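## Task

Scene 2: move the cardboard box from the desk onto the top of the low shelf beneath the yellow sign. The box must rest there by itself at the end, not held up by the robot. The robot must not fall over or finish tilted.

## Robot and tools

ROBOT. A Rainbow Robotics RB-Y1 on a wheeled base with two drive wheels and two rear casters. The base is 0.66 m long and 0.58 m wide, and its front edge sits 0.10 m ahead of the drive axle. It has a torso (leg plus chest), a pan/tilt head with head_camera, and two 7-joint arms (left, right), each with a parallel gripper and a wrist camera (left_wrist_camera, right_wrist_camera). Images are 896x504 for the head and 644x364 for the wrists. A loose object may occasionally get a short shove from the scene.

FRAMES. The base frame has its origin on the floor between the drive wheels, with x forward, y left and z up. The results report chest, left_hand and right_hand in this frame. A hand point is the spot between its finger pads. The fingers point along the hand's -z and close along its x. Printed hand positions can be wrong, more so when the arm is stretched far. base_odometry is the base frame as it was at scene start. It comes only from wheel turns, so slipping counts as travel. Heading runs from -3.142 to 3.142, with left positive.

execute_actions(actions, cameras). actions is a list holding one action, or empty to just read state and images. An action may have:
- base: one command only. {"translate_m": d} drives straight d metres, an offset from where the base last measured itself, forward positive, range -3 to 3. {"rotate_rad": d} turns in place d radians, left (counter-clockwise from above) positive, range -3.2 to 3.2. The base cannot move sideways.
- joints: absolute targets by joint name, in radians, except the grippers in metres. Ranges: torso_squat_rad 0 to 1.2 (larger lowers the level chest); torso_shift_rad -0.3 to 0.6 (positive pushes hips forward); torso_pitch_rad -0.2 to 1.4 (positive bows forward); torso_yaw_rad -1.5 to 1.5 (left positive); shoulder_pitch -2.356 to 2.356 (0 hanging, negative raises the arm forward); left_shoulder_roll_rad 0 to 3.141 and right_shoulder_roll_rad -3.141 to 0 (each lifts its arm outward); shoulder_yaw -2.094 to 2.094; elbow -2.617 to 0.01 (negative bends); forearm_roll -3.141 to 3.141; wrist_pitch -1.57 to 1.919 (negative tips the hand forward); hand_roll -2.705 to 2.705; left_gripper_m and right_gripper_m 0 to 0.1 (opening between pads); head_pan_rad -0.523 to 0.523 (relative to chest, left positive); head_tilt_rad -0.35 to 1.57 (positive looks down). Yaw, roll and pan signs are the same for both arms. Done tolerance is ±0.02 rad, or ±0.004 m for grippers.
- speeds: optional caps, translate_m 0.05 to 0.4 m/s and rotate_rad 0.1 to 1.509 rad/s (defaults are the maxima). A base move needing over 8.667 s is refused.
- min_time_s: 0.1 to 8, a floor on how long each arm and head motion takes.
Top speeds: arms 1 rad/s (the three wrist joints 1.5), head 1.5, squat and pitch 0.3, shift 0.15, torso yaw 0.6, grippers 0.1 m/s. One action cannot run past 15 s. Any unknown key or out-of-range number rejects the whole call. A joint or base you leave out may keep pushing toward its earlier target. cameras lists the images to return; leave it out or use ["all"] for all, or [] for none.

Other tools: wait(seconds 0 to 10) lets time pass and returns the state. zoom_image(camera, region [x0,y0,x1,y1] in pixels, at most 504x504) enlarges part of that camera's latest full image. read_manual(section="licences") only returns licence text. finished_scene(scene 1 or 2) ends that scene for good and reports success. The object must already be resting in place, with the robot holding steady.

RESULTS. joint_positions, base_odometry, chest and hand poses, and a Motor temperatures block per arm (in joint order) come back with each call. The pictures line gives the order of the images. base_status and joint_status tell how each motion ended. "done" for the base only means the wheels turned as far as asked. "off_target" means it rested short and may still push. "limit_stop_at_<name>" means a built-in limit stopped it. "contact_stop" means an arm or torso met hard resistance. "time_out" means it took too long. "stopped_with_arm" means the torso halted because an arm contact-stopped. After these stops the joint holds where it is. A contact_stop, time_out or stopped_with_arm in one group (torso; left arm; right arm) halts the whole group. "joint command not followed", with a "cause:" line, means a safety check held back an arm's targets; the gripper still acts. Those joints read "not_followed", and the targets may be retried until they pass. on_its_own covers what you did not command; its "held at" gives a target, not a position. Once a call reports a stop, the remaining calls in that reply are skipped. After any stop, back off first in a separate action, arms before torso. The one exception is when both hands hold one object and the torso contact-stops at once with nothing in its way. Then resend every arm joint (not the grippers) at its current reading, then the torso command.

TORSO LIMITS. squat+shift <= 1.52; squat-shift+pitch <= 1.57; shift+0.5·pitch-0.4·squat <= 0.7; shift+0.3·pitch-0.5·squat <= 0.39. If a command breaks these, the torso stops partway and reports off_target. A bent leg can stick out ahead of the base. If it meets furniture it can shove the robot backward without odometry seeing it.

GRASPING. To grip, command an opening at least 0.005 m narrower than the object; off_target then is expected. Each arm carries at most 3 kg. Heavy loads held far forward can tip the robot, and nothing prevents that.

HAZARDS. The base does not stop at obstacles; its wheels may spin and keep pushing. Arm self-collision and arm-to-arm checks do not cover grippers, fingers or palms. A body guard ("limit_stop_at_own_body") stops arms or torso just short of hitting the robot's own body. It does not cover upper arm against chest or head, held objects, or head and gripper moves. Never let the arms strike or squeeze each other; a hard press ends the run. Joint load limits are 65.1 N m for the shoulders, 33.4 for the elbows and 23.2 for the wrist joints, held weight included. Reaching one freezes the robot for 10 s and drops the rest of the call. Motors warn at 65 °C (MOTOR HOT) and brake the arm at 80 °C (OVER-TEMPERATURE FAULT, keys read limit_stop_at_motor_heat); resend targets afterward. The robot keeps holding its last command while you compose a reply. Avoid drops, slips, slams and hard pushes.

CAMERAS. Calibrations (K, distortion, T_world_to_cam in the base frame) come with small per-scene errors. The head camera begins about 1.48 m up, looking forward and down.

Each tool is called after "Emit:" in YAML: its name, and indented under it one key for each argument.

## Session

Emit:
execute_actions:
  actions: []
  cameras: ["head_camera"]

Scene clock: 0.00 s.
Motor temperatures (°C, as the motors report them): left_arm=[26 20 22 24 24 26 25] | right_arm=[22 26 23 22 25 32 26]
base_odometry: x=+0.000 y=+0.000 heading=+0.000 (m, m, rad; odometry frame)
base_status: not commanded
joint_positions: torso_squat_rad=+0.350 torso_shift_rad=+0.001 torso_pitch_rad=+0.002 torso_yaw_rad=+0.001 left_shoulder_pitch_rad=+0.002 left_shoulder_roll_rad=+0.029 left_shoulder_yaw_rad=-0.054 left_elbow_rad=-0.283 left_forearm_roll_rad=+0.022 left_wrist_pitch_rad=+0.003 left_hand_roll_rad=+0.023 left_gripper_m=+0.100 right_shoulder_pitch_rad=-0.044 right_shoulder_roll_rad=-0.032 right_shoulder_yaw_rad=-0.008 right_elbow_rad=-0.207 right_forearm_roll_rad=+0.033 right_wrist_pitch_rad=-0.001 right_hand_roll_rad=+0.002 right_gripper_m=+0.100 head_pan_rad=-0.001 head_tilt_rad=+0.400
joint_status: not commanded
chest: x=-0.2268 y=-0.0006 z=+1.2476 quat_wxyz=(+1.000, +0.000, +0.001, +0.000) (m; base frame)
left_hand: x=-0.0936 y=+0.2347 z=+0.5753 quat_wxyz=(+0.990, +0.008, -0.137, -0.006) (m; base frame)
right_hand: x=-0.0955 y=-0.2436 z=+0.5739 quat_wxyz=(+0.992, -0.017, -0.123, +0.023) (m; base frame)
pictures: head_camera
camera_calibration (this result's frames):
head_camera: T_world_to_cam=[[-0.0236637, -0.999714, -0.00339293, 0.00351558], [-0.365469, 0.0118097, -0.930749, 1.33178], [0.930523, -0.020785, -0.365644, 0.661251], [0, 0, 0, 1]] pos_world=[-0.1285, 0.00153069, 1.48135]
Images, in order (width x height): head_camera 896x504.

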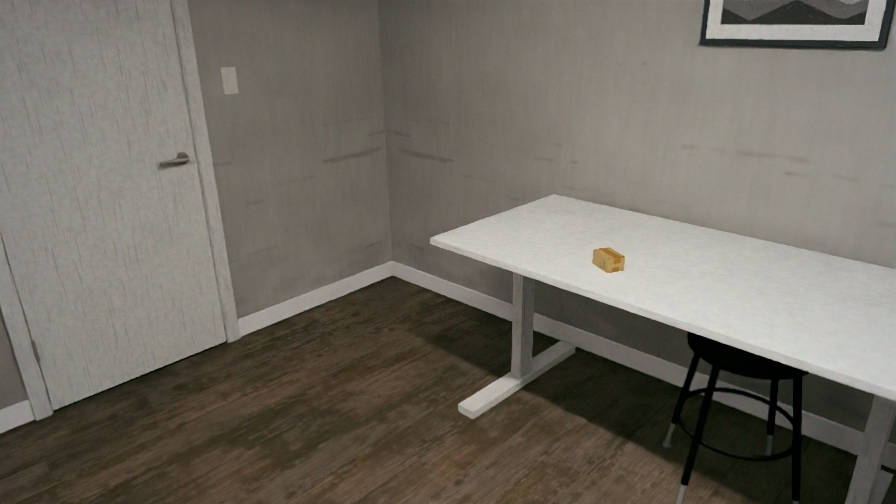

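Emit:
execute_actions:
  actions:
    - {"base":{"rotate_rad":-0.216},"joints":{"right_shoulder_pitch_rad":-1.13,"right_elbow_rad":-1.57,"right_wrist_pitch_rad":1.8,"right_shoulder_roll_rad":-0.27,"right_hand_roll_rad":0.8,"right_forearm_roll_rad":-0.03}}
  cameras: []

Emit:
execute_actions:
  actions:
    - {"base":{"translate_m":1.15},"joints":{"head_tilt_rad":0.4,"torso_pitch_rad":0.7,"torso_shift_rad":0.2,"torso_squat_rad":0.2}}
  cameras: ["head_camera","right_wrist_camera"]

Scene clock: 13.67 s.
Motor temperatures (°C, as the motors report them): left_arm=[26 20 22 24 24 26 25] | right_arm=[22 26 23 22 25 32 26]
base_odometry: x=+0.000 y=+0.000 heading=-0.215 (m, m, rad; odometry frame)
base_status: done
joint_positions: torso_squat_rad=+0.350 torso_shift_rad=+0.001 torso_pitch_rad=+0.002 torso_yaw_rad=+0.001 left_shoulder_pitch_rad=+0.002 left_shoulder_roll_rad=+0.029 left_shoulder_yaw_rad=-0.054 left_elbow_rad=-0.283 left_forearm_roll_rad=+0.022 left_wrist_pitch_rad=+0.003 left_hand_roll_rad=+0.023 left_gripper_m=+0.100 right_shoulder_pitch_rad=-1.130 right_shoulder_roll_rad=-0.270 right_shoulder_yaw_rad=-0.008 right_elbow_rad=-1.570 right_forearm_roll_rad=-0.030 right_wrist_pitch_rad=+1.800 right_hand_roll_rad=+0.800 right_gripper_m=+0.100 head_pan_rad=-0.001 head_tilt_rad=+0.400
joint_status: all done
chest: x=-0.2269 y=-0.0006 z=+1.2476 quat_wxyz=(+1.000, +0.000, +0.001, +0.000) (m; base frame)
left_hand: x=-0.0936 y=+0.2347 z=+0.5753 quat_wxyz=(+0.990, +0.008, -0.137, -0.006) (m; base frame)
right_hand: x=+0.3524 y=-0.1808 z=+1.2978 quat_wxyz=(+0.782, -0.267, -0.345, +0.446) (m; base frame)
pictures: none
No camera images: the call's "cameras" was empty. Leave "cameras" out to get every camera's image.

Scene clock: 18.07 s.
Motor temperatures (°C, as the motors report them): left_arm=[26 20 22 24 24 26 25] | right_arm=[23 26 23 22 25 32 26]
base_odometry: x=+1.123 y=-0.246 heading=-0.215 (m, m, rad; odometry frame)
base_status: done
joint_positions: torso_squat_rad=+0.200 torso_shift_rad=+0.200 torso_pitch_rad=+0.700 torso_yaw_rad=+0.001 left_shoulder_pitch_rad=+0.002 left_shoulder_roll_rad=+0.029 left_shoulder_yaw_rad=-0.054 left_elbow_rad=-0.283 left_forearm_roll_rad=+0.022 left_wrist_pitch_rad=+0.003 left_hand_roll_rad=+0.023 left_gripper_m=+0.100 right_shoulder_pitch_rad=-1.130 right_shoulder_roll_rad=-0.270 right_shoulder_yaw_rad=-0.008 right_elbow_rad=-1.570 right_forearm_roll_rad=-0.030 right_wrist_pitch_rad=+1.800 right_hand_roll_rad=+0.800 right_gripper_m=+0.100 head_pan_rad=-0.001 head_tilt_rad=+0.400
joint_status: all done
chest: x=+0.1075 y=-0.0006 z=+1.1896 quat_wxyz=(+0.939, +0.000, +0.343, +0.001) (m; base frame)
left_hand: x=-0.2226 y=+0.2347 z=+0.5889 quat_wxyz=(+0.978, +0.006, +0.210, -0.008) (m; base frame)
right_hand: x=+0.5836 y=-0.1805 z=+0.8557 quat_wxyz=(+0.852, -0.098, -0.057, +0.510) (m; base frame)
pictures: head_camera, right_wrist_camera
camera_calibration (this result's frames):
head_camera: T_world_to_cam=[[-0.0198483, -0.999725, 0.0125225, -0.00803429], [-0.878355, 0.0114529, -0.477872, 0.916424], [0.477597, -0.0204842, -0.87834, 0.987606], [0, 0, 0, 1]] pos_world=[0.333109, 0.0017025, 1.30549]
right_wrist_camera: T_world_to_cam=[[-0.467232, -0.883781, 0.025004, 0.0863476], [-0.786875, 0.428563, 0.444028, 0.18852], [-0.403139, 0.187789, -0.895664, 1.12006], [0, 0, 0, 1]] pos_world=[0.640227, -0.214816, 0.917333]
Images, in order (width x height): head_camera 896x504, right_wrist_camera 644x364.

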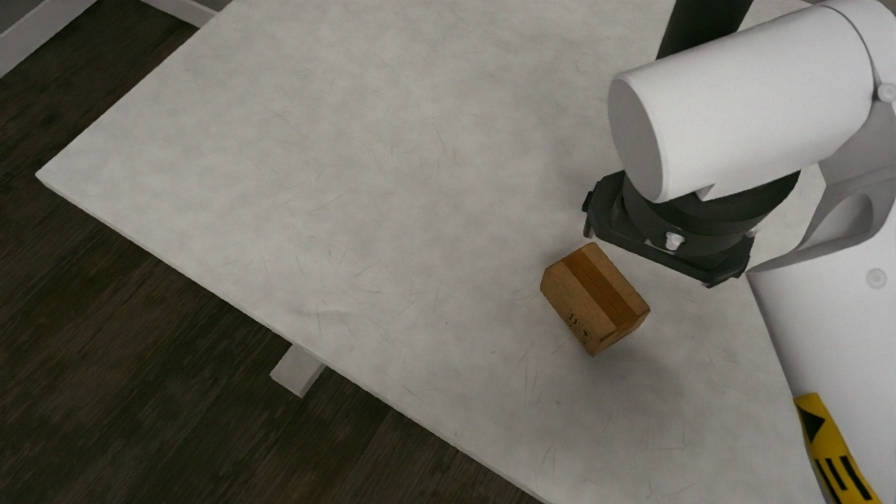

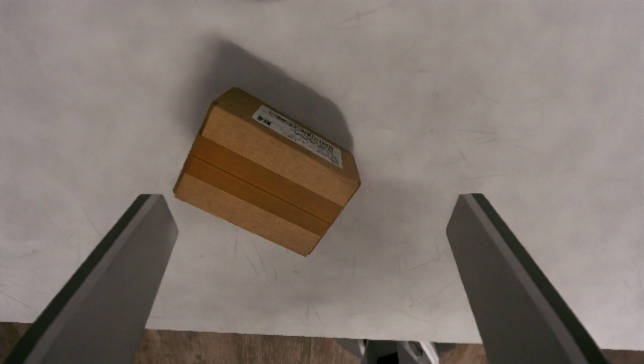

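Emit:
execute_actions:
  actions:
    - {"base":{"translate_m":0.02},"joints":{"torso_squat_rad":0.4,"right_hand_roll_rad":1.95,"right_shoulder_roll_rad":-0.22}}
  cameras: ["head_camera","right_wrist_camera"]

Scene clock: 25.43 s.
Motor temperatures (°C, as the motors report them): left_arm=[26 20 22 24 24 26 25] | right_arm=[23 26 23 22 25 32 26]
base_odometry: x=+1.143 y=-0.250 heading=-0.215 (m, m, rad; odometry frame)
base_status: done
joint_positions: torso_squat_rad=+0.400 torso_shift_rad=+0.200 torso_pitch_rad=+0.700 torso_yaw_rad=+0.001 left_shoulder_pitch_rad=+0.002 left_shoulder_roll_rad=+0.029 left_shoulder_yaw_rad=-0.054 left_elbow_rad=-0.283 left_forearm_roll_rad=+0.022 left_wrist_pitch_rad=+0.003 left_hand_roll_rad=+0.023 left_gripper_m=+0.100 right_shoulder_pitch_rad=-1.130 right_shoulder_roll_rad=-0.220 right_shoulder_yaw_rad=-0.008 right_elbow_rad=-1.570 right_forearm_roll_rad=-0.030 right_wrist_pitch_rad=+1.800 right_hand_roll_rad=+1.950 right_gripper_m=+0.100 head_pan_rad=-0.001 head_tilt_rad=+0.400
joint_status: all done
chest: x=+0.0993 y=-0.0005 z=+1.1491 quat_wxyz=(+0.939, +0.000, +0.343, +0.001) (m; base frame)
left_hand: x=-0.2308 y=+0.2347 z=+0.5485 quat_wxyz=(+0.978, +0.006, +0.210, -0.008) (m; base frame)
right_hand: x=+0.5683 y=-0.1554 z=+0.8112 quat_wxyz=(+0.432, -0.097, -0.012, +0.897) (m; base frame)
pictures: head_camera, right_wrist_camera
camera_calibration (this result's frames):
head_camera: T_world_to_cam=[[-0.0198482, -0.999725, 0.012517, -0.00765944], [-0.878278, 0.0114521, -0.478013, 0.88998], [0.477738, -0.0204811, -0.878264, 0.955946], [0, 0, 0, 1]] pos_world=[0.324807, 0.00172936, 1.26509]
right_wrist_camera: T_world_to_cam=[[0.612634, -0.768338, 0.185303, -0.623311], [-0.716405, -0.440799, 0.540796, -0.0681733], [-0.333833, -0.464062, -0.820489, 0.867578], [0, 0, 0, 1]] pos_world=[0.622648, -0.106354, 0.864208]
Images, in order (width x height): head_camera 896x504, right_wrist_camera 644x364.

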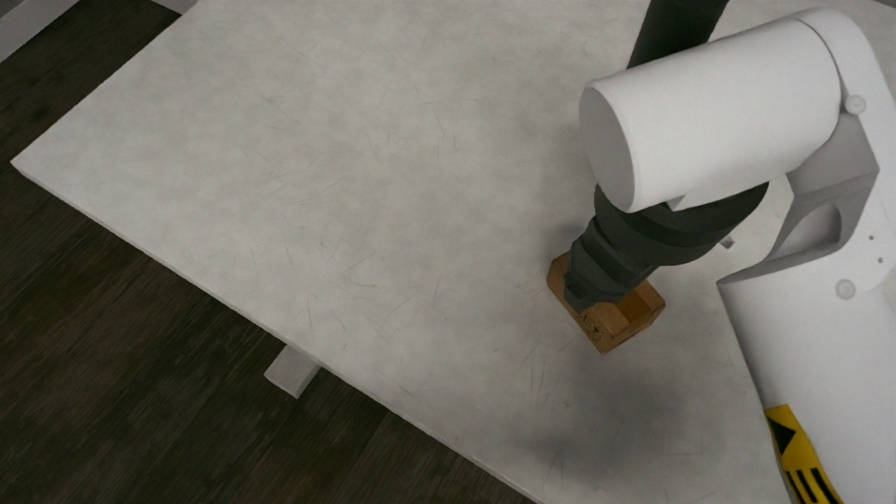

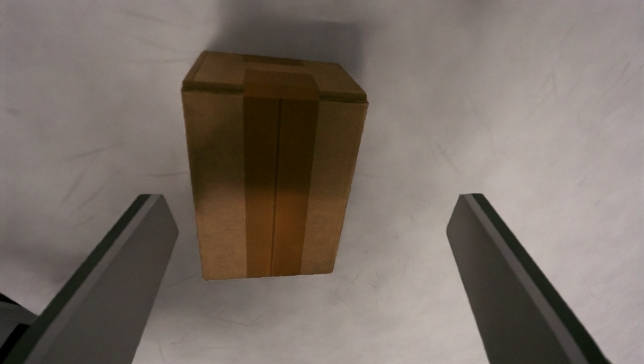

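Emit:
execute_actions:
  actions:
    - {"joints":{"right_wrist_pitch_rad":1.91}}
  cameras: []

Emit:
execute_actions:
  actions:
    - {"joints":{"torso_squat_rad":0.52}}
  cameras: ["head_camera","right_wrist_camera"]

Scene clock: 30.80 s.
Motor temperatures (°C, as the motors report them): left_arm=[26 20 22 24 24 26 25] | right_arm=[23 26 23 22 25 32 26]
base_odometry: x=+1.143 y=-0.250 heading=-0.215 (m, m, rad; odometry frame)
base_status: not commanded
joint_positions: torso_squat_rad=+0.400 torso_shift_rad=+0.200 torso_pitch_rad=+0.700 torso_yaw_rad=+0.001 left_shoulder_pitch_rad=+0.002 left_shoulder_roll_rad=+0.029 left_shoulder_yaw_rad=-0.054 left_elbow_rad=-0.283 left_forearm_roll_rad=+0.022 left_wrist_pitch_rad=+0.003 left_hand_roll_rad=+0.023 left_gripper_m=+0.100 right_shoulder_pitch_rad=-1.130 right_shoulder_roll_rad=-0.220 right_shoulder_yaw_rad=-0.008 right_elbow_rad=-1.570 right_forearm_roll_rad=-0.030 right_wrist_pitch_rad=+1.910 right_hand_roll_rad=+1.950 right_gripper_m=+0.100 head_pan_rad=-0.001 head_tilt_rad=+0.400
joint_status: all done
chest: x=+0.0993 y=-0.0005 z=+1.1491 quat_wxyz=(+0.939, +0.000, +0.343, +0.001) (m; base frame)
left_hand: x=-0.2308 y=+0.2347 z=+0.5485 quat_wxyz=(+0.978, +0.006, +0.210, -0.008) (m; base frame)
right_hand: x=+0.5442 y=-0.1628 z=+0.8085 quat_wxyz=(+0.436, -0.057, +0.025, +0.898) (m; base frame)
pictures: none
No camera images: the call's "cameras" was empty. Leave "cameras" out to get every camera's image.

Scene clock: 31.97 s.
Motor temperatures (°C, as the motors report them): left_arm=[26 20 22 24 24 26 25] | right_arm=[23 26 23 22 25 32 26]
base_odometry: x=+1.143 y=-0.250 heading=-0.215 (m, m, rad; odometry frame)
base_status: not commanded
joint_positions: torso_squat_rad=+0.520 torso_shift_rad=+0.200 torso_pitch_rad=+0.700 torso_yaw_rad=+0.001 left_shoulder_pitch_rad=+0.002 left_shoulder_roll_rad=+0.029 left_shoulder_yaw_rad=-0.054 left_elbow_rad=-0.283 left_forearm_roll_rad=+0.022 left_wrist_pitch_rad=+0.003 left_hand_roll_rad=+0.023 left_gripper_m=+0.100 right_shoulder_pitch_rad=-1.130 right_shoulder_roll_rad=-0.220 right_shoulder_yaw_rad=-0.008 right_elbow_rad=-1.570 right_forearm_roll_rad=-0.030 right_wrist_pitch_rad=+1.910 right_hand_roll_rad=+1.950 right_gripper_m=+0.100 head_pan_rad=-0.001 head_tilt_rad=+0.400
joint_status: all done
chest: x=+0.0919 y=-0.0005 z=+1.1126 quat_wxyz=(+0.939, +0.000, +0.343, +0.001) (m; base frame)
left_hand: x=-0.2382 y=+0.2347 z=+0.5119 quat_wxyz=(+0.978, +0.006, +0.210, -0.008) (m; base frame)
right_hand: x=+0.5368 y=-0.1628 z=+0.7720 quat_wxyz=(+0.436, -0.057, +0.025, +0.898) (m; base frame)
pictures: head_camera, right_wrist_camera
camera_calibration (this result's frames):
head_camera: T_world_to_cam=[[-0.019848, -0.999725, 0.0125175, -0.00732526], [-0.878288, 0.0114521, -0.477995, 0.866008], [0.47772, -0.0204812, -0.878273, 0.927408], [0, 0, 0, 1]] pos_world=[0.317417, 0.00175361, 1.22856]
right_wrist_camera: T_world_to_cam=[[0.620312, -0.770978, 0.144241, -0.57524], [-0.660484, -0.414252, 0.626225, -0.164444], [-0.423054, -0.483723, -0.766184, 0.824281], [0, 0, 0, 1]] pos_world=[0.596931, -0.112895, 0.817502]
Images, in order (width x height): head_camera 896x504, right_wrist_camera 644x364.

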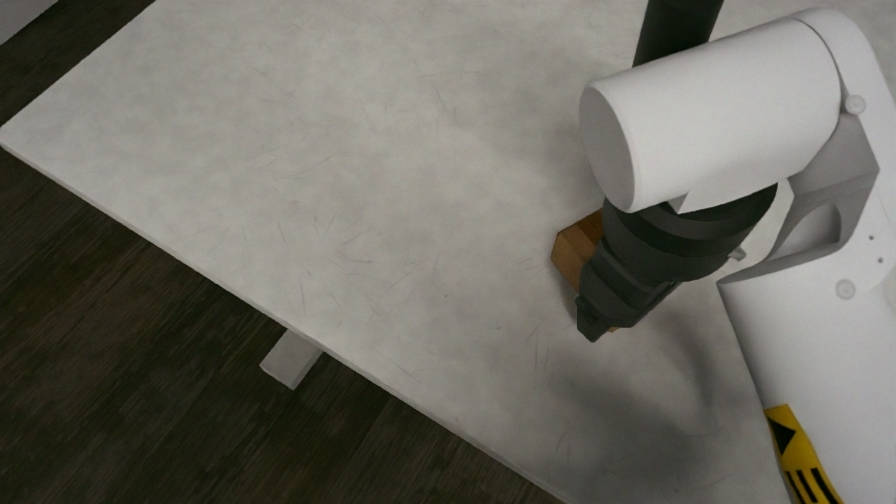

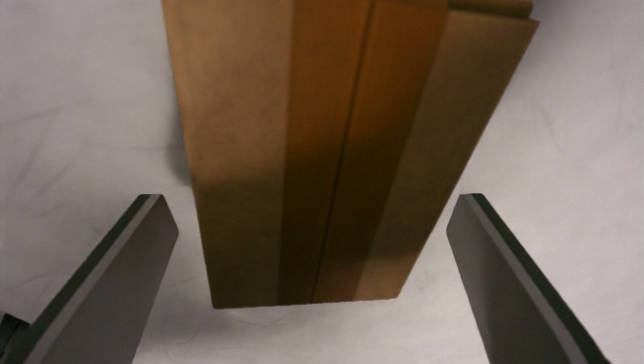

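Emit:
execute_actions:
  actions:
    - {"base":{"translate_m":0.018}}
  cameras: ["head_camera","right_wrist_camera"]

Emit:
execute_actions:
  actions:
    - {"joints":{"right_gripper_m":0.03}}
  cameras: []

Emit:
execute_actions:
  actions:
    - {"joints":{"torso_squat_rad":0.35}}
  cameras: ["head_camera","right_wrist_camera"]

Scene clock: 37.77 s.
Motor temperatures (°C, as the motors report them): left_arm=[26 20 22 24 24 26 25] | right_arm=[23 26 23 22 25 32 26]
base_odometry: x=+1.160 y=-0.254 heading=-0.215 (m, m, rad; odometry frame)
base_status: done
joint_positions: torso_squat_rad=+0.520 torso_shift_rad=+0.200 torso_pitch_rad=+0.700 torso_yaw_rad=+0.001 left_shoulder_pitch_rad=+0.002 left_shoulder_roll_rad=+0.029 left_shoulder_yaw_rad=-0.054 left_elbow_rad=-0.283 left_forearm_roll_rad=+0.022 left_wrist_pitch_rad=+0.003 left_hand_roll_rad=+0.023 left_gripper_m=+0.100 right_shoulder_pitch_rad=-1.130 right_shoulder_roll_rad=-0.220 right_shoulder_yaw_rad=-0.008 right_elbow_rad=-1.570 right_forearm_roll_rad=-0.030 right_wrist_pitch_rad=+1.910 right_hand_roll_rad=+1.950 right_gripper_m=+0.100 head_pan_rad=-0.001 head_tilt_rad=+0.400
joint_status: not commanded
chest: x=+0.0920 y=-0.0005 z=+1.1125 quat_wxyz=(+0.939, +0.000, +0.343, +0.001) (m; base frame)
left_hand: x=-0.2382 y=+0.2347 z=+0.5120 quat_wxyz=(+0.978, +0.006, +0.210, -0.008) (m; base frame)
right_hand: x=+0.5369 y=-0.1628 z=+0.7718 quat_wxyz=(+0.436, -0.057, +0.025, +0.898) (m; base frame)
pictures: head_camera, right_wrist_camera
camera_calibration (this result's frames):
head_camera: T_world_to_cam=[[-0.0198447, -0.999725, 0.0125224, -0.00732707], [-0.878408, 0.011452, -0.477775, 0.865875], [0.4775, -0.0204811, -0.878393, 0.927427], [0, 0, 0, 1]] pos_world=[0.317599, 0.00175371, 1.22843]
right_wrist_camera: T_world_to_cam=[[0.620349, -0.770983, 0.144056, -0.575123], [-0.660295, -0.414242, 0.626429, -0.164547], [-0.423293, -0.483724, -0.766051, 0.824174], [0, 0, 0, 1]] pos_world=[0.596994, -0.112899, 0.817286]
Images, in order (width x height): head_camera 896x504, right_wrist_camera 644x364.

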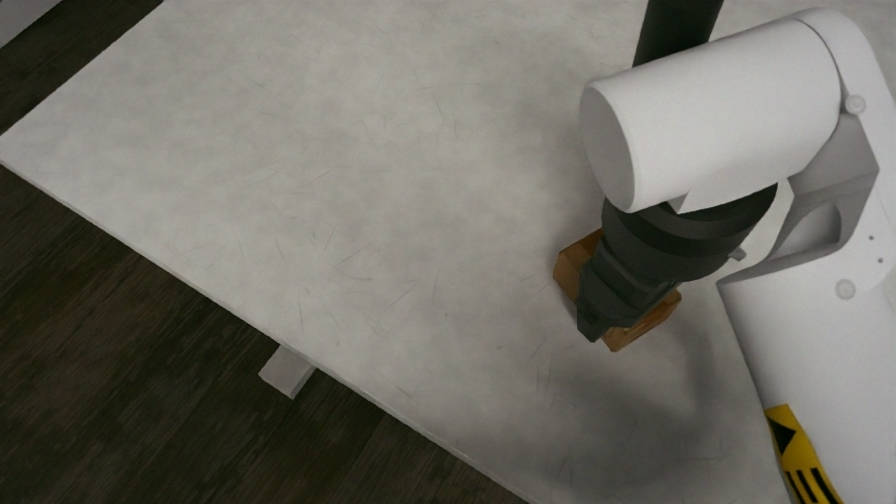

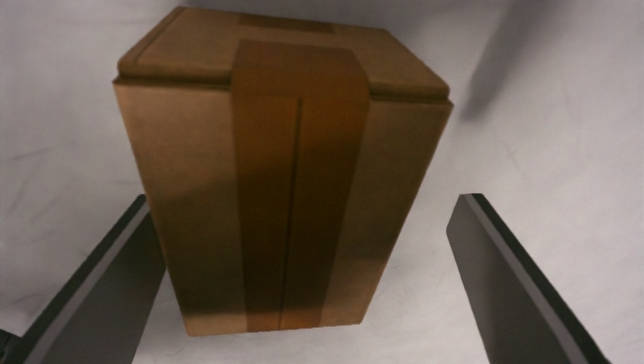

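Scene clock: 38.93 s.
Motor temperatures (°C, as the motors report them): left_arm=[26 20 22 24 24 26 25] | right_arm=[23 26 23 22 25 32 26]
base_odometry: x=+1.160 y=-0.254 heading=-0.215 (m, m, rad; odometry frame)
base_status: not commanded
joint_positions: torso_squat_rad=+0.520 torso_shift_rad=+0.200 torso_pitch_rad=+0.700 torso_yaw_rad=+0.001 left_shoulder_pitch_rad=+0.002 left_shoulder_roll_rad=+0.029 left_shoulder_yaw_rad=-0.054 left_elbow_rad=-0.283 left_forearm_roll_rad=+0.022 left_wrist_pitch_rad=+0.003 left_hand_roll_rad=+0.023 left_gripper_m=+0.100 right_shoulder_pitch_rad=-1.130 right_shoulder_roll_rad=-0.220 right_shoulder_yaw_rad=-0.008 right_elbow_rad=-1.570 right_forearm_roll_rad=-0.030 right_wrist_pitch_rad=+1.910 right_hand_roll_rad=+1.950 right_gripper_m=+0.061 head_pan_rad=-0.001 head_tilt_rad=+0.400
joint_status: right_gripper_m off_target (ended at +0.061, target +0.030)
chest: x=+0.0920 y=-0.0005 z=+1.1125 quat_wxyz=(+0.939, +0.000, +0.343, +0.001) (m; base frame)
left_hand: x=-0.2382 y=+0.2347 z=+0.5120 quat_wxyz=(+0.978, +0.006, +0.210, -0.008) (m; base frame)
right_hand: x=+0.5369 y=-0.1628 z=+0.7718 quat_wxyz=(+0.436, -0.057, +0.025, +0.898) (m; base frame)
pictures: none
No camera images: the call's "cameras" was empty. Leave "cameras" out to get every camera's image.

Scene clock: 40.30 s.
Motor temperatures (°C, as the motors report them): left_arm=[26 20 22 24 24 26 25] | right_arm=[23 26 23 22 25 32 26]
base_odometry: x=+1.160 y=-0.254 heading=-0.215 (m, m, rad; odometry frame)
base_status: not commanded
joint_positions: torso_squat_rad=+0.350 torso_shift_rad=+0.200 torso_pitch_rad=+0.700 torso_yaw_rad=+0.001 left_shoulder_pitch_rad=+0.002 left_shoulder_roll_rad=+0.029 left_shoulder_yaw_rad=-0.054 left_elbow_rad=-0.283 left_forearm_roll_rad=+0.022 left_wrist_pitch_rad=+0.003 left_hand_roll_rad=+0.023 left_gripper_m=+0.100 right_shoulder_pitch_rad=-1.130 right_shoulder_roll_rad=-0.220 right_shoulder_yaw_rad=-0.008 right_elbow_rad=-1.570 right_forearm_roll_rad=-0.030 right_wrist_pitch_rad=+1.910 right_hand_roll_rad=+1.950 right_gripper_m=+0.061 head_pan_rad=-0.001 head_tilt_rad=+0.400
joint_status: all done
chest: x=+0.1019 y=-0.0005 z=+1.1616 quat_wxyz=(+0.939, +0.000, +0.343, +0.001) (m; base frame)
left_hand: x=-0.2283 y=+0.2347 z=+0.5610 quat_wxyz=(+0.978, +0.006, +0.210, -0.008) (m; base frame)
right_hand: x=+0.5467 y=-0.1628 z=+0.8208 quat_wxyz=(+0.436, -0.057, +0.025, +0.898) (m; base frame)
pictures: head_camera, right_wrist_camera
camera_calibration (this result's frames):
head_camera: T_world_to_cam=[[-0.0198442, -0.999725, 0.0125235, -0.00777873], [-0.87843, 0.011452, -0.477734, 0.897977], [0.477459, -0.0204813, -0.878415, 0.965831], [0, 0, 0, 1]] pos_world=[0.327511, 0.00172123, 1.27749]
right_wrist_camera: T_world_to_cam=[[0.62036, -0.770982, 0.144016, -0.588318], [-0.660259, -0.414249, 0.626463, -0.188803], [-0.423333, -0.48372, -0.766031, 0.865927], [0, 0, 0, 1]] pos_world=[0.606886, -0.112927, 0.866332]
Images, in order (width x height): head_camera 896x504, right_wrist_camera 644x364.

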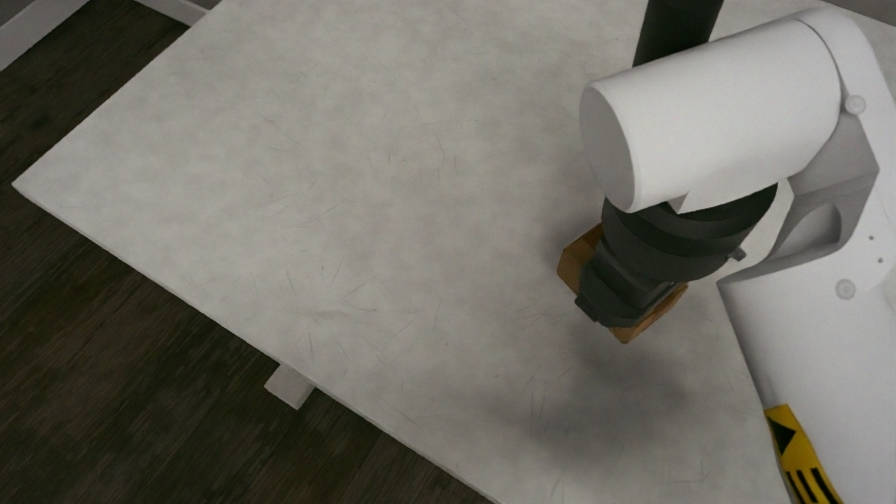

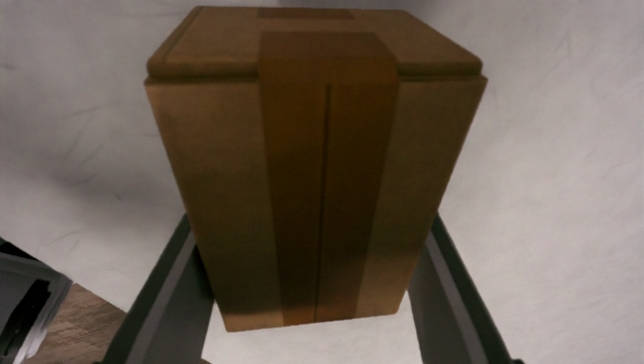

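Emit:
execute_actions:
  actions:
    - {"base":{"translate_m":-0.4},"joints":{"torso_pitch_rad":0.3,"torso_shift_rad":0,"head_tilt_rad":-0.1}}
  cameras: []

Emit:
execute_actions:
  actions:
    - {"base":{"rotate_rad":2.7}}
  cameras: ["head_camera"]

Scene clock: 49.13 s.
Motor temperatures (°C, as the motors report them): left_arm=[26 20 22 24 24 26 25] | right_arm=[23 26 23 22 25 32 26]
base_odometry: x=+0.770 y=-0.169 heading=-0.214 (m, m, rad; odometry frame)
base_status: done
joint_positions: torso_squat_rad=+0.350 torso_shift_rad=+0.000 torso_pitch_rad=+0.300 torso_yaw_rad=+0.001 left_shoulder_pitch_rad=+0.002 left_shoulder_roll_rad=+0.029 left_shoulder_yaw_rad=-0.054 left_elbow_rad=-0.283 left_forearm_roll_rad=+0.022 left_wrist_pitch_rad=+0.003 left_hand_roll_rad=+0.023 left_gripper_m=+0.100 right_shoulder_pitch_rad=-1.130 right_shoulder_roll_rad=-0.220 right_shoulder_yaw_rad=-0.008 right_elbow_rad=-1.570 right_forearm_roll_rad=-0.030 right_wrist_pitch_rad=+1.910 right_hand_roll_rad=+1.950 right_gripper_m=+0.061 head_pan_rad=-0.001 head_tilt_rad=-0.100
joint_status: all done
chest: x=-0.1367 y=-0.0006 z=+1.2337 quat_wxyz=(+0.989, +0.000, +0.149, +0.000) (m; base frame)
left_hand: x=-0.2069 y=+0.2347 z=+0.5519 quat_wxyz=(+1.000, +0.007, +0.011, -0.007) (m; base frame)
right_hand: x=+0.4057 y=-0.1630 z=+1.0930 quat_wxyz=(+0.432, -0.234, -0.062, +0.869) (m; base frame)
pictures: none
No camera images: the call's "cameras" was empty. Leave "cameras" out to get every camera's image.

Scene clock: 54.10 s.
Motor temperatures (°C, as the motors report them): left_arm=[26 20 22 24 24 26 25] | right_arm=[23 26 23 22 25 32 26]
base_odometry: x=+0.770 y=-0.169 heading=+2.485 (m, m, rad; odometry frame)
base_status: done
joint_positions: torso_squat_rad=+0.350 torso_shift_rad=+0.000 torso_pitch_rad=+0.300 torso_yaw_rad=+0.001 left_shoulder_pitch_rad=+0.002 left_shoulder_roll_rad=+0.029 left_shoulder_yaw_rad=-0.054 left_elbow_rad=-0.283 left_forearm_roll_rad=+0.022 left_wrist_pitch_rad=+0.003 left_hand_roll_rad=+0.023 left_gripper_m=+0.100 right_shoulder_pitch_rad=-1.130 right_shoulder_roll_rad=-0.220 right_shoulder_yaw_rad=-0.008 right_elbow_rad=-1.570 right_forearm_roll_rad=-0.030 right_wrist_pitch_rad=+1.910 right_hand_roll_rad=+1.950 right_gripper_m=+0.061 head_pan_rad=-0.001 head_tilt_rad=-0.100
joint_status: not commanded
chest: x=-0.1367 y=-0.0006 z=+1.2337 quat_wxyz=(+0.989, +0.000, +0.149, +0.000) (m; base frame)
left_hand: x=-0.2069 y=+0.2347 z=+0.5519 quat_wxyz=(+1.000, +0.007, +0.011, -0.007) (m; base frame)
right_hand: x=+0.4057 y=-0.1630 z=+1.0930 quat_wxyz=(+0.432, -0.234, -0.062, +0.869) (m; base frame)
pictures: head_camera
camera_calibration (this result's frames):
head_camera: T_world_to_cam=[[-0.0226037, -0.999711, -0.0081462, 0.0137698], [-0.171625, 0.0119075, -0.98509, 1.44664], [0.984903, -0.0208685, -0.171845, 0.241148], [0, 0, 0, 1]] pos_world=[0.0110837, 0.00157232, 1.46662]
Images, in order (width x height): head_camera 896x504.

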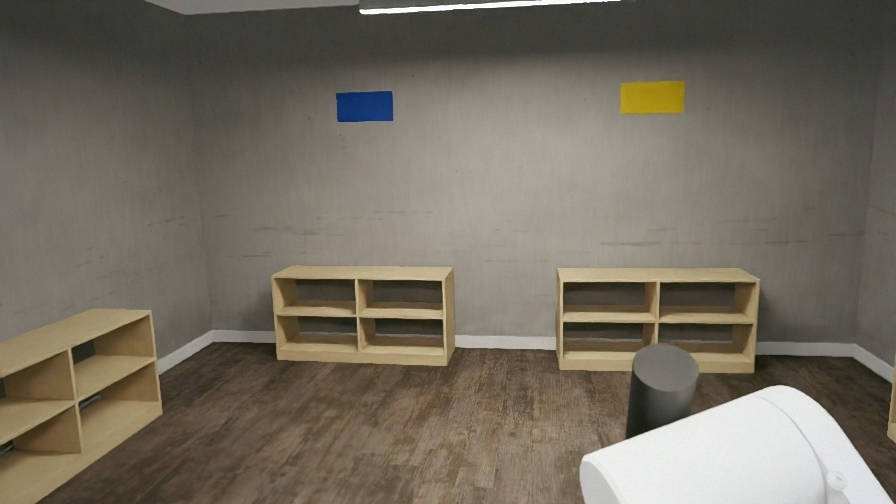

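Emit:
execute_actions:
  actions:
    - {"base":{"rotate_rad":-0.25}}
  cameras: []

Emit:
execute_actions:
  actions:
    - {"base":{"translate_m":3.0},"joints":{"head_tilt_rad":0.4}}
  cameras: ["head_camera"]

Scene clock: 60.40 s.
Motor temperatures (°C, as the motors report them): left_arm=[26 20 22 24 24 26 25] | right_arm=[23 26 23 22 25 32 26]
base_odometry: x=+0.770 y=-0.168 heading=+2.236 (m, m, rad; odometry frame)
base_status: done
joint_positions: torso_squat_rad=+0.350 torso_shift_rad=+0.000 torso_pitch_rad=+0.300 torso_yaw_rad=+0.001 left_shoulder_pitch_rad=+0.002 left_shoulder_roll_rad=+0.029 left_shoulder_yaw_rad=-0.054 left_elbow_rad=-0.283 left_forearm_roll_rad=+0.022 left_wrist_pitch_rad=+0.003 left_hand_roll_rad=+0.023 left_gripper_m=+0.100 right_shoulder_pitch_rad=-1.130 right_shoulder_roll_rad=-0.220 right_shoulder_yaw_rad=-0.008 right_elbow_rad=-1.570 right_forearm_roll_rad=-0.030 right_wrist_pitch_rad=+1.910 right_hand_roll_rad=+1.950 right_gripper_m=+0.061 head_pan_rad=-0.001 head_tilt_rad=-0.100
joint_status: not commanded
chest: x=-0.1367 y=-0.0006 z=+1.2337 quat_wxyz=(+0.989, +0.000, +0.149, +0.000) (m; base frame)
left_hand: x=-0.2069 y=+0.2347 z=+0.5519 quat_wxyz=(+1.000, +0.007, +0.011, -0.007) (m; base frame)
right_hand: x=+0.4057 y=-0.1630 z=+1.0930 quat_wxyz=(+0.432, -0.234, -0.062, +0.869) (m; base frame)
pictures: none
No camera images: the call's "cameras" was empty. Leave "cameras" out to get every camera's image.

Scene clock: 69.43 s.
Motor temperatures (°C, as the motors report them): left_arm=[26 20 22 24 24 26 25] | right_arm=[23 26 23 22 25 32 26]
base_odometry: x=-1.083 y=+2.191 heading=+2.237 (m, m, rad; odometry frame)
base_status: done
joint_positions: torso_squat_rad=+0.350 torso_shift_rad=+0.000 torso_pitch_rad=+0.300 torso_yaw_rad=+0.001 left_shoulder_pitch_rad=+0.002 left_shoulder_roll_rad=+0.029 left_shoulder_yaw_rad=-0.054 left_elbow_rad=-0.283 left_forearm_roll_rad=+0.022 left_wrist_pitch_rad=+0.003 left_hand_roll_rad=+0.023 left_gripper_m=+0.100 right_shoulder_pitch_rad=-1.130 right_shoulder_roll_rad=-0.220 right_shoulder_yaw_rad=-0.008 right_elbow_rad=-1.570 right_forearm_roll_rad=-0.030 right_wrist_pitch_rad=+1.910 right_hand_roll_rad=+1.950 right_gripper_m=+0.061 head_pan_rad=-0.001 head_tilt_rad=+0.400
joint_status: all done
chest: x=-0.1366 y=-0.0006 z=+1.2337 quat_wxyz=(+0.989, +0.000, +0.149, +0.000) (m; base frame)
left_hand: x=-0.2068 y=+0.2347 z=+0.5519 quat_wxyz=(+1.000, +0.007, +0.011, -0.007) (m; base frame)
right_hand: x=+0.4058 y=-0.1630 z=+1.0929 quat_wxyz=(+0.432, -0.234, -0.062, +0.869) (m; base frame)
pictures: head_camera
camera_calibration (this result's frames):
head_camera: T_world_to_cam=[[-0.0234137, -0.999719, 0.00372517, -0.0031212], [-0.623052, 0.0116778, -0.782093, 1.13325], [0.78183, -0.0206327, -0.62315, 0.869652], [0, 0, 0, 1]] pos_world=[0.0260812, 0.00158904, 1.42824]
Images, in order (width x height): head_camera 896x504.

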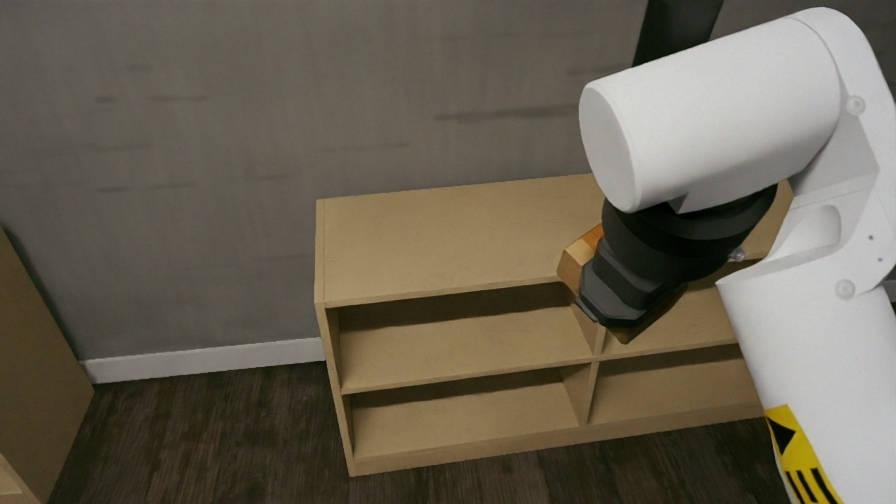

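Emit:
execute_actions:
  actions:
    - {"base":{"translate_m":0.62},"joints":{"torso_pitch_rad":0.7,"torso_shift_rad":0.2,"torso_squat_rad":0.72}}
  cameras: ["head_camera"]

Emit:
execute_actions:
  actions:
    - {"joints":{"torso_squat_rad":0.775}}
  cameras: ["head_camera"]

Scene clock: 78.03 s.
Motor temperatures (°C, as the motors report them): left_arm=[26 20 22 24 24 26 25] | right_arm=[23 26 23 22 25 32 26]
base_odometry: x=-1.466 y=+2.679 heading=+2.237 (m, m, rad; odometry frame)
base_status: done
joint_positions: torso_squat_rad=+0.720 torso_shift_rad=+0.200 torso_pitch_rad=+0.700 torso_yaw_rad=+0.001 left_shoulder_pitch_rad=+0.002 left_shoulder_roll_rad=+0.029 left_shoulder_yaw_rad=-0.054 left_elbow_rad=-0.283 left_forearm_roll_rad=+0.022 left_wrist_pitch_rad=+0.003 left_hand_roll_rad=+0.023 left_gripper_m=+0.100 right_shoulder_pitch_rad=-1.130 right_shoulder_roll_rad=-0.220 right_shoulder_yaw_rad=-0.008 right_elbow_rad=-1.570 right_forearm_roll_rad=-0.030 right_wrist_pitch_rad=+1.910 right_hand_roll_rad=+1.950 right_gripper_m=+0.061 head_pan_rad=-0.001 head_tilt_rad=+0.400
joint_status: all done
chest: x=+0.0759 y=-0.0005 z=+1.0329 quat_wxyz=(+0.939, +0.000, +0.343, +0.001) (m; base frame)
left_hand: x=-0.2543 y=+0.2348 z=+0.4324 quat_wxyz=(+0.978, +0.006, +0.210, -0.008) (m; base frame)
right_hand: x=+0.5206 y=-0.1627 z=+0.6920 quat_wxyz=(+0.436, -0.056, +0.026, +0.898) (m; base frame)
pictures: head_camera
camera_calibration (this result's frames):
head_camera: T_world_to_cam=[[-0.019846, -0.999725, 0.0124976, -0.00659217], [-0.878491, 0.0114686, -0.47762, 0.813542], [0.477346, -0.0204579, -0.878477, 0.865285], [0, 0, 0, 1]] pos_world=[0.301519, 0.00178138, 1.14878]
Images, in order (width x height): head_camera 896x504.

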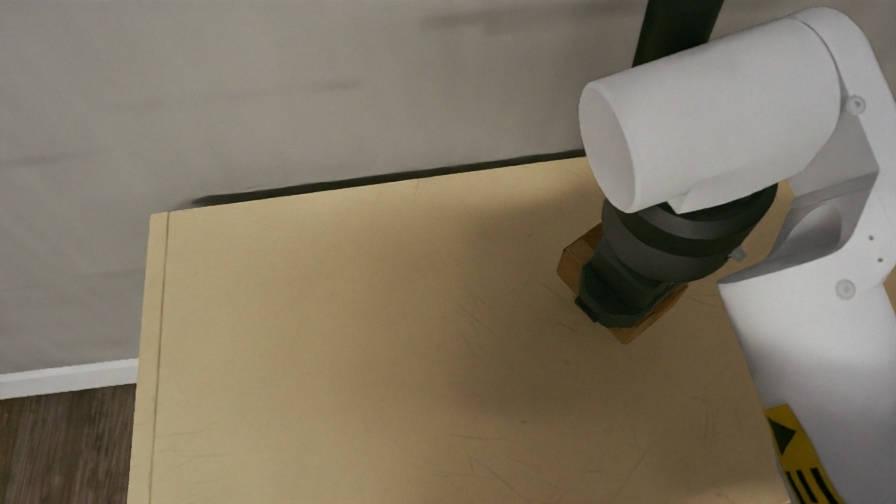

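Scene clock: 78.93 s.
Motor temperatures (°C, as the motors report them): left_arm=[26 20 22 24 24 26 25] | right_arm=[23 26 23 22 25 32 26]
base_odometry: x=-1.466 y=+2.679 heading=+2.237 (m, m, rad; odometry frame)
base_status: not commanded
joint_positions: torso_squat_rad=+0.775 torso_shift_rad=+0.200 torso_pitch_rad=+0.700 torso_yaw_rad=+0.001 left_shoulder_pitch_rad=+0.002 left_shoulder_roll_rad=+0.029 left_shoulder_yaw_rad=-0.054 left_elbow_rad=-0.283 left_forearm_roll_rad=+0.022 left_wrist_pitch_rad=+0.003 left_hand_roll_rad=+0.023 left_gripper_m=+0.100 right_shoulder_pitch_rad=-1.130 right_shoulder_roll_rad=-0.220 right_shoulder_yaw_rad=-0.008 right_elbow_rad=-1.570 right_forearm_roll_rad=-0.030 right_wrist_pitch_rad=+1.910 right_hand_roll_rad=+1.950 right_gripper_m=+0.061 head_pan_rad=-0.001 head_tilt_rad=+0.400
joint_status: all done
chest: x=+0.0706 y=-0.0005 z=+1.0074 quat_wxyz=(+0.939, +0.000, +0.343, +0.001) (m; base frame)
left_hand: x=-0.2595 y=+0.2348 z=+0.4067 quat_wxyz=(+0.978, +0.006, +0.210, -0.008) (m; base frame)
right_hand: x=+0.5154 y=-0.1627 z=+0.6666 quat_wxyz=(+0.436, -0.056, +0.025, +0.898) (m; base frame)
pictures: head_camera
camera_calibration (this result's frames):
head_camera: T_world_to_cam=[[-0.0198504, -0.999725, 0.0124912, -0.00635407], [-0.878332, 0.0114687, -0.477913, 0.796925], [0.477638, -0.0204582, -0.878318, 0.845188], [0, 0, 0, 1]] pos_world=[0.296145, 0.00179896, 1.12328]
Images, in order (width x height): head_camera 896x504.

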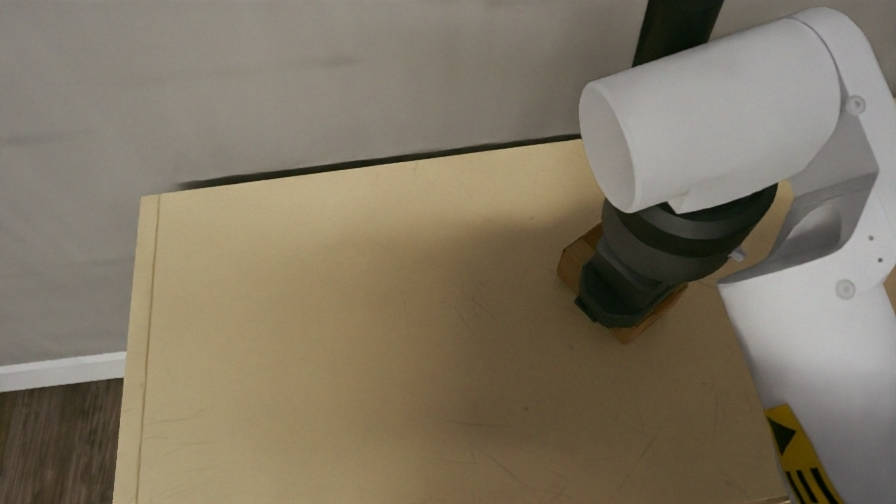

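Emit:
execute_actions:
  actions:
    - {"joints":{"torso_squat_rad":0.79}}
  cameras: ["right_wrist_camera"]

Scene clock: 82.77 s.
Motor temperatures (°C, as the motors report them): left_arm=[26 20 22 24 24 26 25] | right_arm=[23 26 23 22 25 32 26]
base_odometry: x=-1.466 y=+2.679 heading=+2.237 (m, m, rad; odometry frame)
base_status: not commanded
joint_positions: torso_squat_rad=+0.790 torso_shift_rad=+0.200 torso_pitch_rad=+0.699 torso_yaw_rad=+0.001 left_shoulder_pitch_rad=+0.002 left_shoulder_roll_rad=+0.029 left_shoulder_yaw_rad=-0.054 left_elbow_rad=-0.283 left_forearm_roll_rad=+0.022 left_wrist_pitch_rad=+0.003 left_hand_roll_rad=+0.023 left_gripper_m=+0.100 right_shoulder_pitch_rad=-1.131 right_shoulder_roll_rad=-0.220 right_shoulder_yaw_rad=-0.008 right_elbow_rad=-1.571 right_forearm_roll_rad=-0.030 right_wrist_pitch_rad=+1.910 right_hand_roll_rad=+1.950 right_gripper_m=+0.062 head_pan_rad=-0.001 head_tilt_rad=+0.400
joint_status: all done
chest: x=+0.0687 y=-0.0005 z=+1.0003 quat_wxyz=(+0.940, +0.000, +0.342, +0.001) (m; base frame)
left_hand: x=-0.2608 y=+0.2348 z=+0.3993 quat_wxyz=(+0.978, +0.006, +0.209, -0.008) (m; base frame)
right_hand: x=+0.5144 y=-0.1625 z=+0.6607 quat_wxyz=(+0.436, -0.058, +0.025, +0.898) (m; base frame)
pictures: right_wrist_camera
camera_calibration (this result's frames):
right_wrist_camera: T_world_to_cam=[[0.620197, -0.770817, 0.145591, -0.545896], [-0.661964, -0.414684, 0.624372, -0.107509], [-0.420902, -0.483609, -0.76744, 0.729409], [0, 0, 0, 1]] pos_world=[0.574405, -0.112619, 0.70638]
Images, in order (width x height): right_wrist_camera 644x364.

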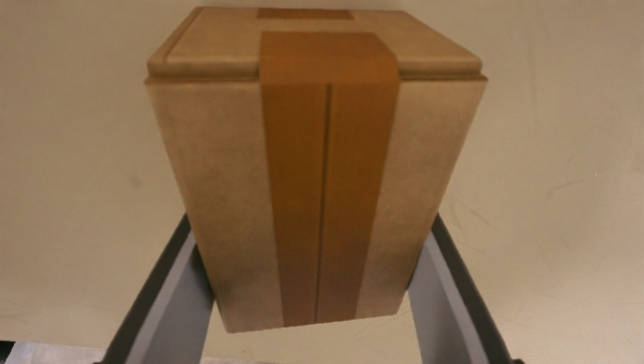

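Touching.

Emit:
execute_actions:
  actions:
    - {"joints":{"right_gripper_m":0.1}}
  cameras: []

Emit:
execute_actions:
  actions:
    - {"joints":{"torso_squat_rad":0.62}}
  cameras: ["head_camera"]

Emit:
finished_scene:
  scene: 2

Scene clock: 107.83 s.
Motor temperatures (°C, as the motors report them): left_arm=[26 20 22 24 24 26 25] | right_arm=[23 26 23 22 25 32 26]
base_odometry: x=-1.466 y=+2.679 heading=+2.237 (m, m, rad; odometry frame)
base_status: not commanded
joint_positions: torso_squat_rad=+0.790 torso_shift_rad=+0.200 torso_pitch_rad=+0.700 torso_yaw_rad=+0.001 left_shoulder_pitch_rad=+0.002 left_shoulder_roll_rad=+0.029 left_shoulder_yaw_rad=-0.054 left_elbow_rad=-0.283 left_forearm_roll_rad=+0.022 left_wrist_pitch_rad=+0.003 left_hand_roll_rad=+0.023 left_gripper_m=+0.100 right_shoulder_pitch_rad=-1.131 right_shoulder_roll_rad=-0.220 right_shoulder_yaw_rad=-0.008 right_elbow_rad=-1.570 right_forearm_roll_rad=-0.030 right_wrist_pitch_rad=+1.910 right_hand_roll_rad=+1.950 right_gripper_m=+0.100 head_pan_rad=-0.001 head_tilt_rad=+0.400
joint_status: all done
chest: x=+0.0690 y=-0.0005 z=+1.0001 quat_wxyz=(+0.939, +0.000, +0.343, +0.001) (m; base frame)
left_hand: x=-0.2609 y=+0.2348 z=+0.3994 quat_wxyz=(+0.978, +0.006, +0.209, -0.008) (m; base frame)
right_hand: x=+0.5141 y=-0.1627 z=+0.6597 quat_wxyz=(+0.436, -0.057, +0.025, +0.898) (m; base frame)
pictures: none
No camera images: the call's "cameras" was empty. Leave "cameras" out to get every camera's image.

Scene clock: 109.20 s.
Motor temperatures (°C, as the motors report them): left_arm=[26 20 22 24 24 26 25] | right_arm=[23 26 23 22 25 32 26]
base_odometry: x=-1.466 y=+2.679 heading=+2.237 (m, m, rad; odometry frame)
base_status: not commanded
joint_positions: torso_squat_rad=+0.620 torso_shift_rad=+0.200 torso_pitch_rad=+0.700 torso_yaw_rad=+0.001 left_shoulder_pitch_rad=+0.002 left_shoulder_roll_rad=+0.029 left_shoulder_yaw_rad=-0.054 left_elbow_rad=-0.283 left_forearm_roll_rad=+0.022 left_wrist_pitch_rad=+0.003 left_hand_roll_rad=+0.023 left_gripper_m=+0.100 right_shoulder_pitch_rad=-1.131 right_shoulder_roll_rad=-0.220 right_shoulder_yaw_rad=-0.008 right_elbow_rad=-1.570 right_forearm_roll_rad=-0.030 right_wrist_pitch_rad=+1.910 right_hand_roll_rad=+1.950 right_gripper_m=+0.100 head_pan_rad=-0.001 head_tilt_rad=+0.400
joint_status: all done
chest: x=+0.0845 y=-0.0005 z=+1.0755 quat_wxyz=(+0.939, +0.000, +0.343, +0.001) (m; base frame)
left_hand: x=-0.2457 y=+0.2348 z=+0.4749 quat_wxyz=(+0.978, +0.006, +0.210, -0.008) (m; base frame)
right_hand: x=+0.5293 y=-0.1628 z=+0.7348 quat_wxyz=(+0.436, -0.057, +0.025, +0.898) (m; base frame)
pictures: head_camera
camera_calibration (this result's frames):
head_camera: T_world_to_cam=[[-0.019881, -0.999724, 0.0125221, -0.00700762], [-0.87841, 0.0114842, -0.477769, 0.841542], [0.477494, -0.0204981, -0.878396, 0.898525], [0, 0, 0, 1]] pos_world=[0.31004, 0.00174796, 1.19141]
Images, in order (width x height): head_camera 896x504.

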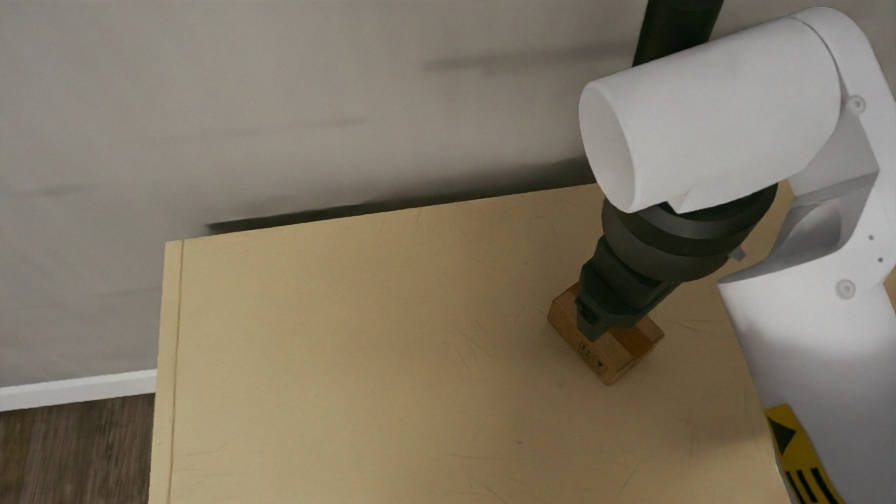

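The scene is finished: the task was done.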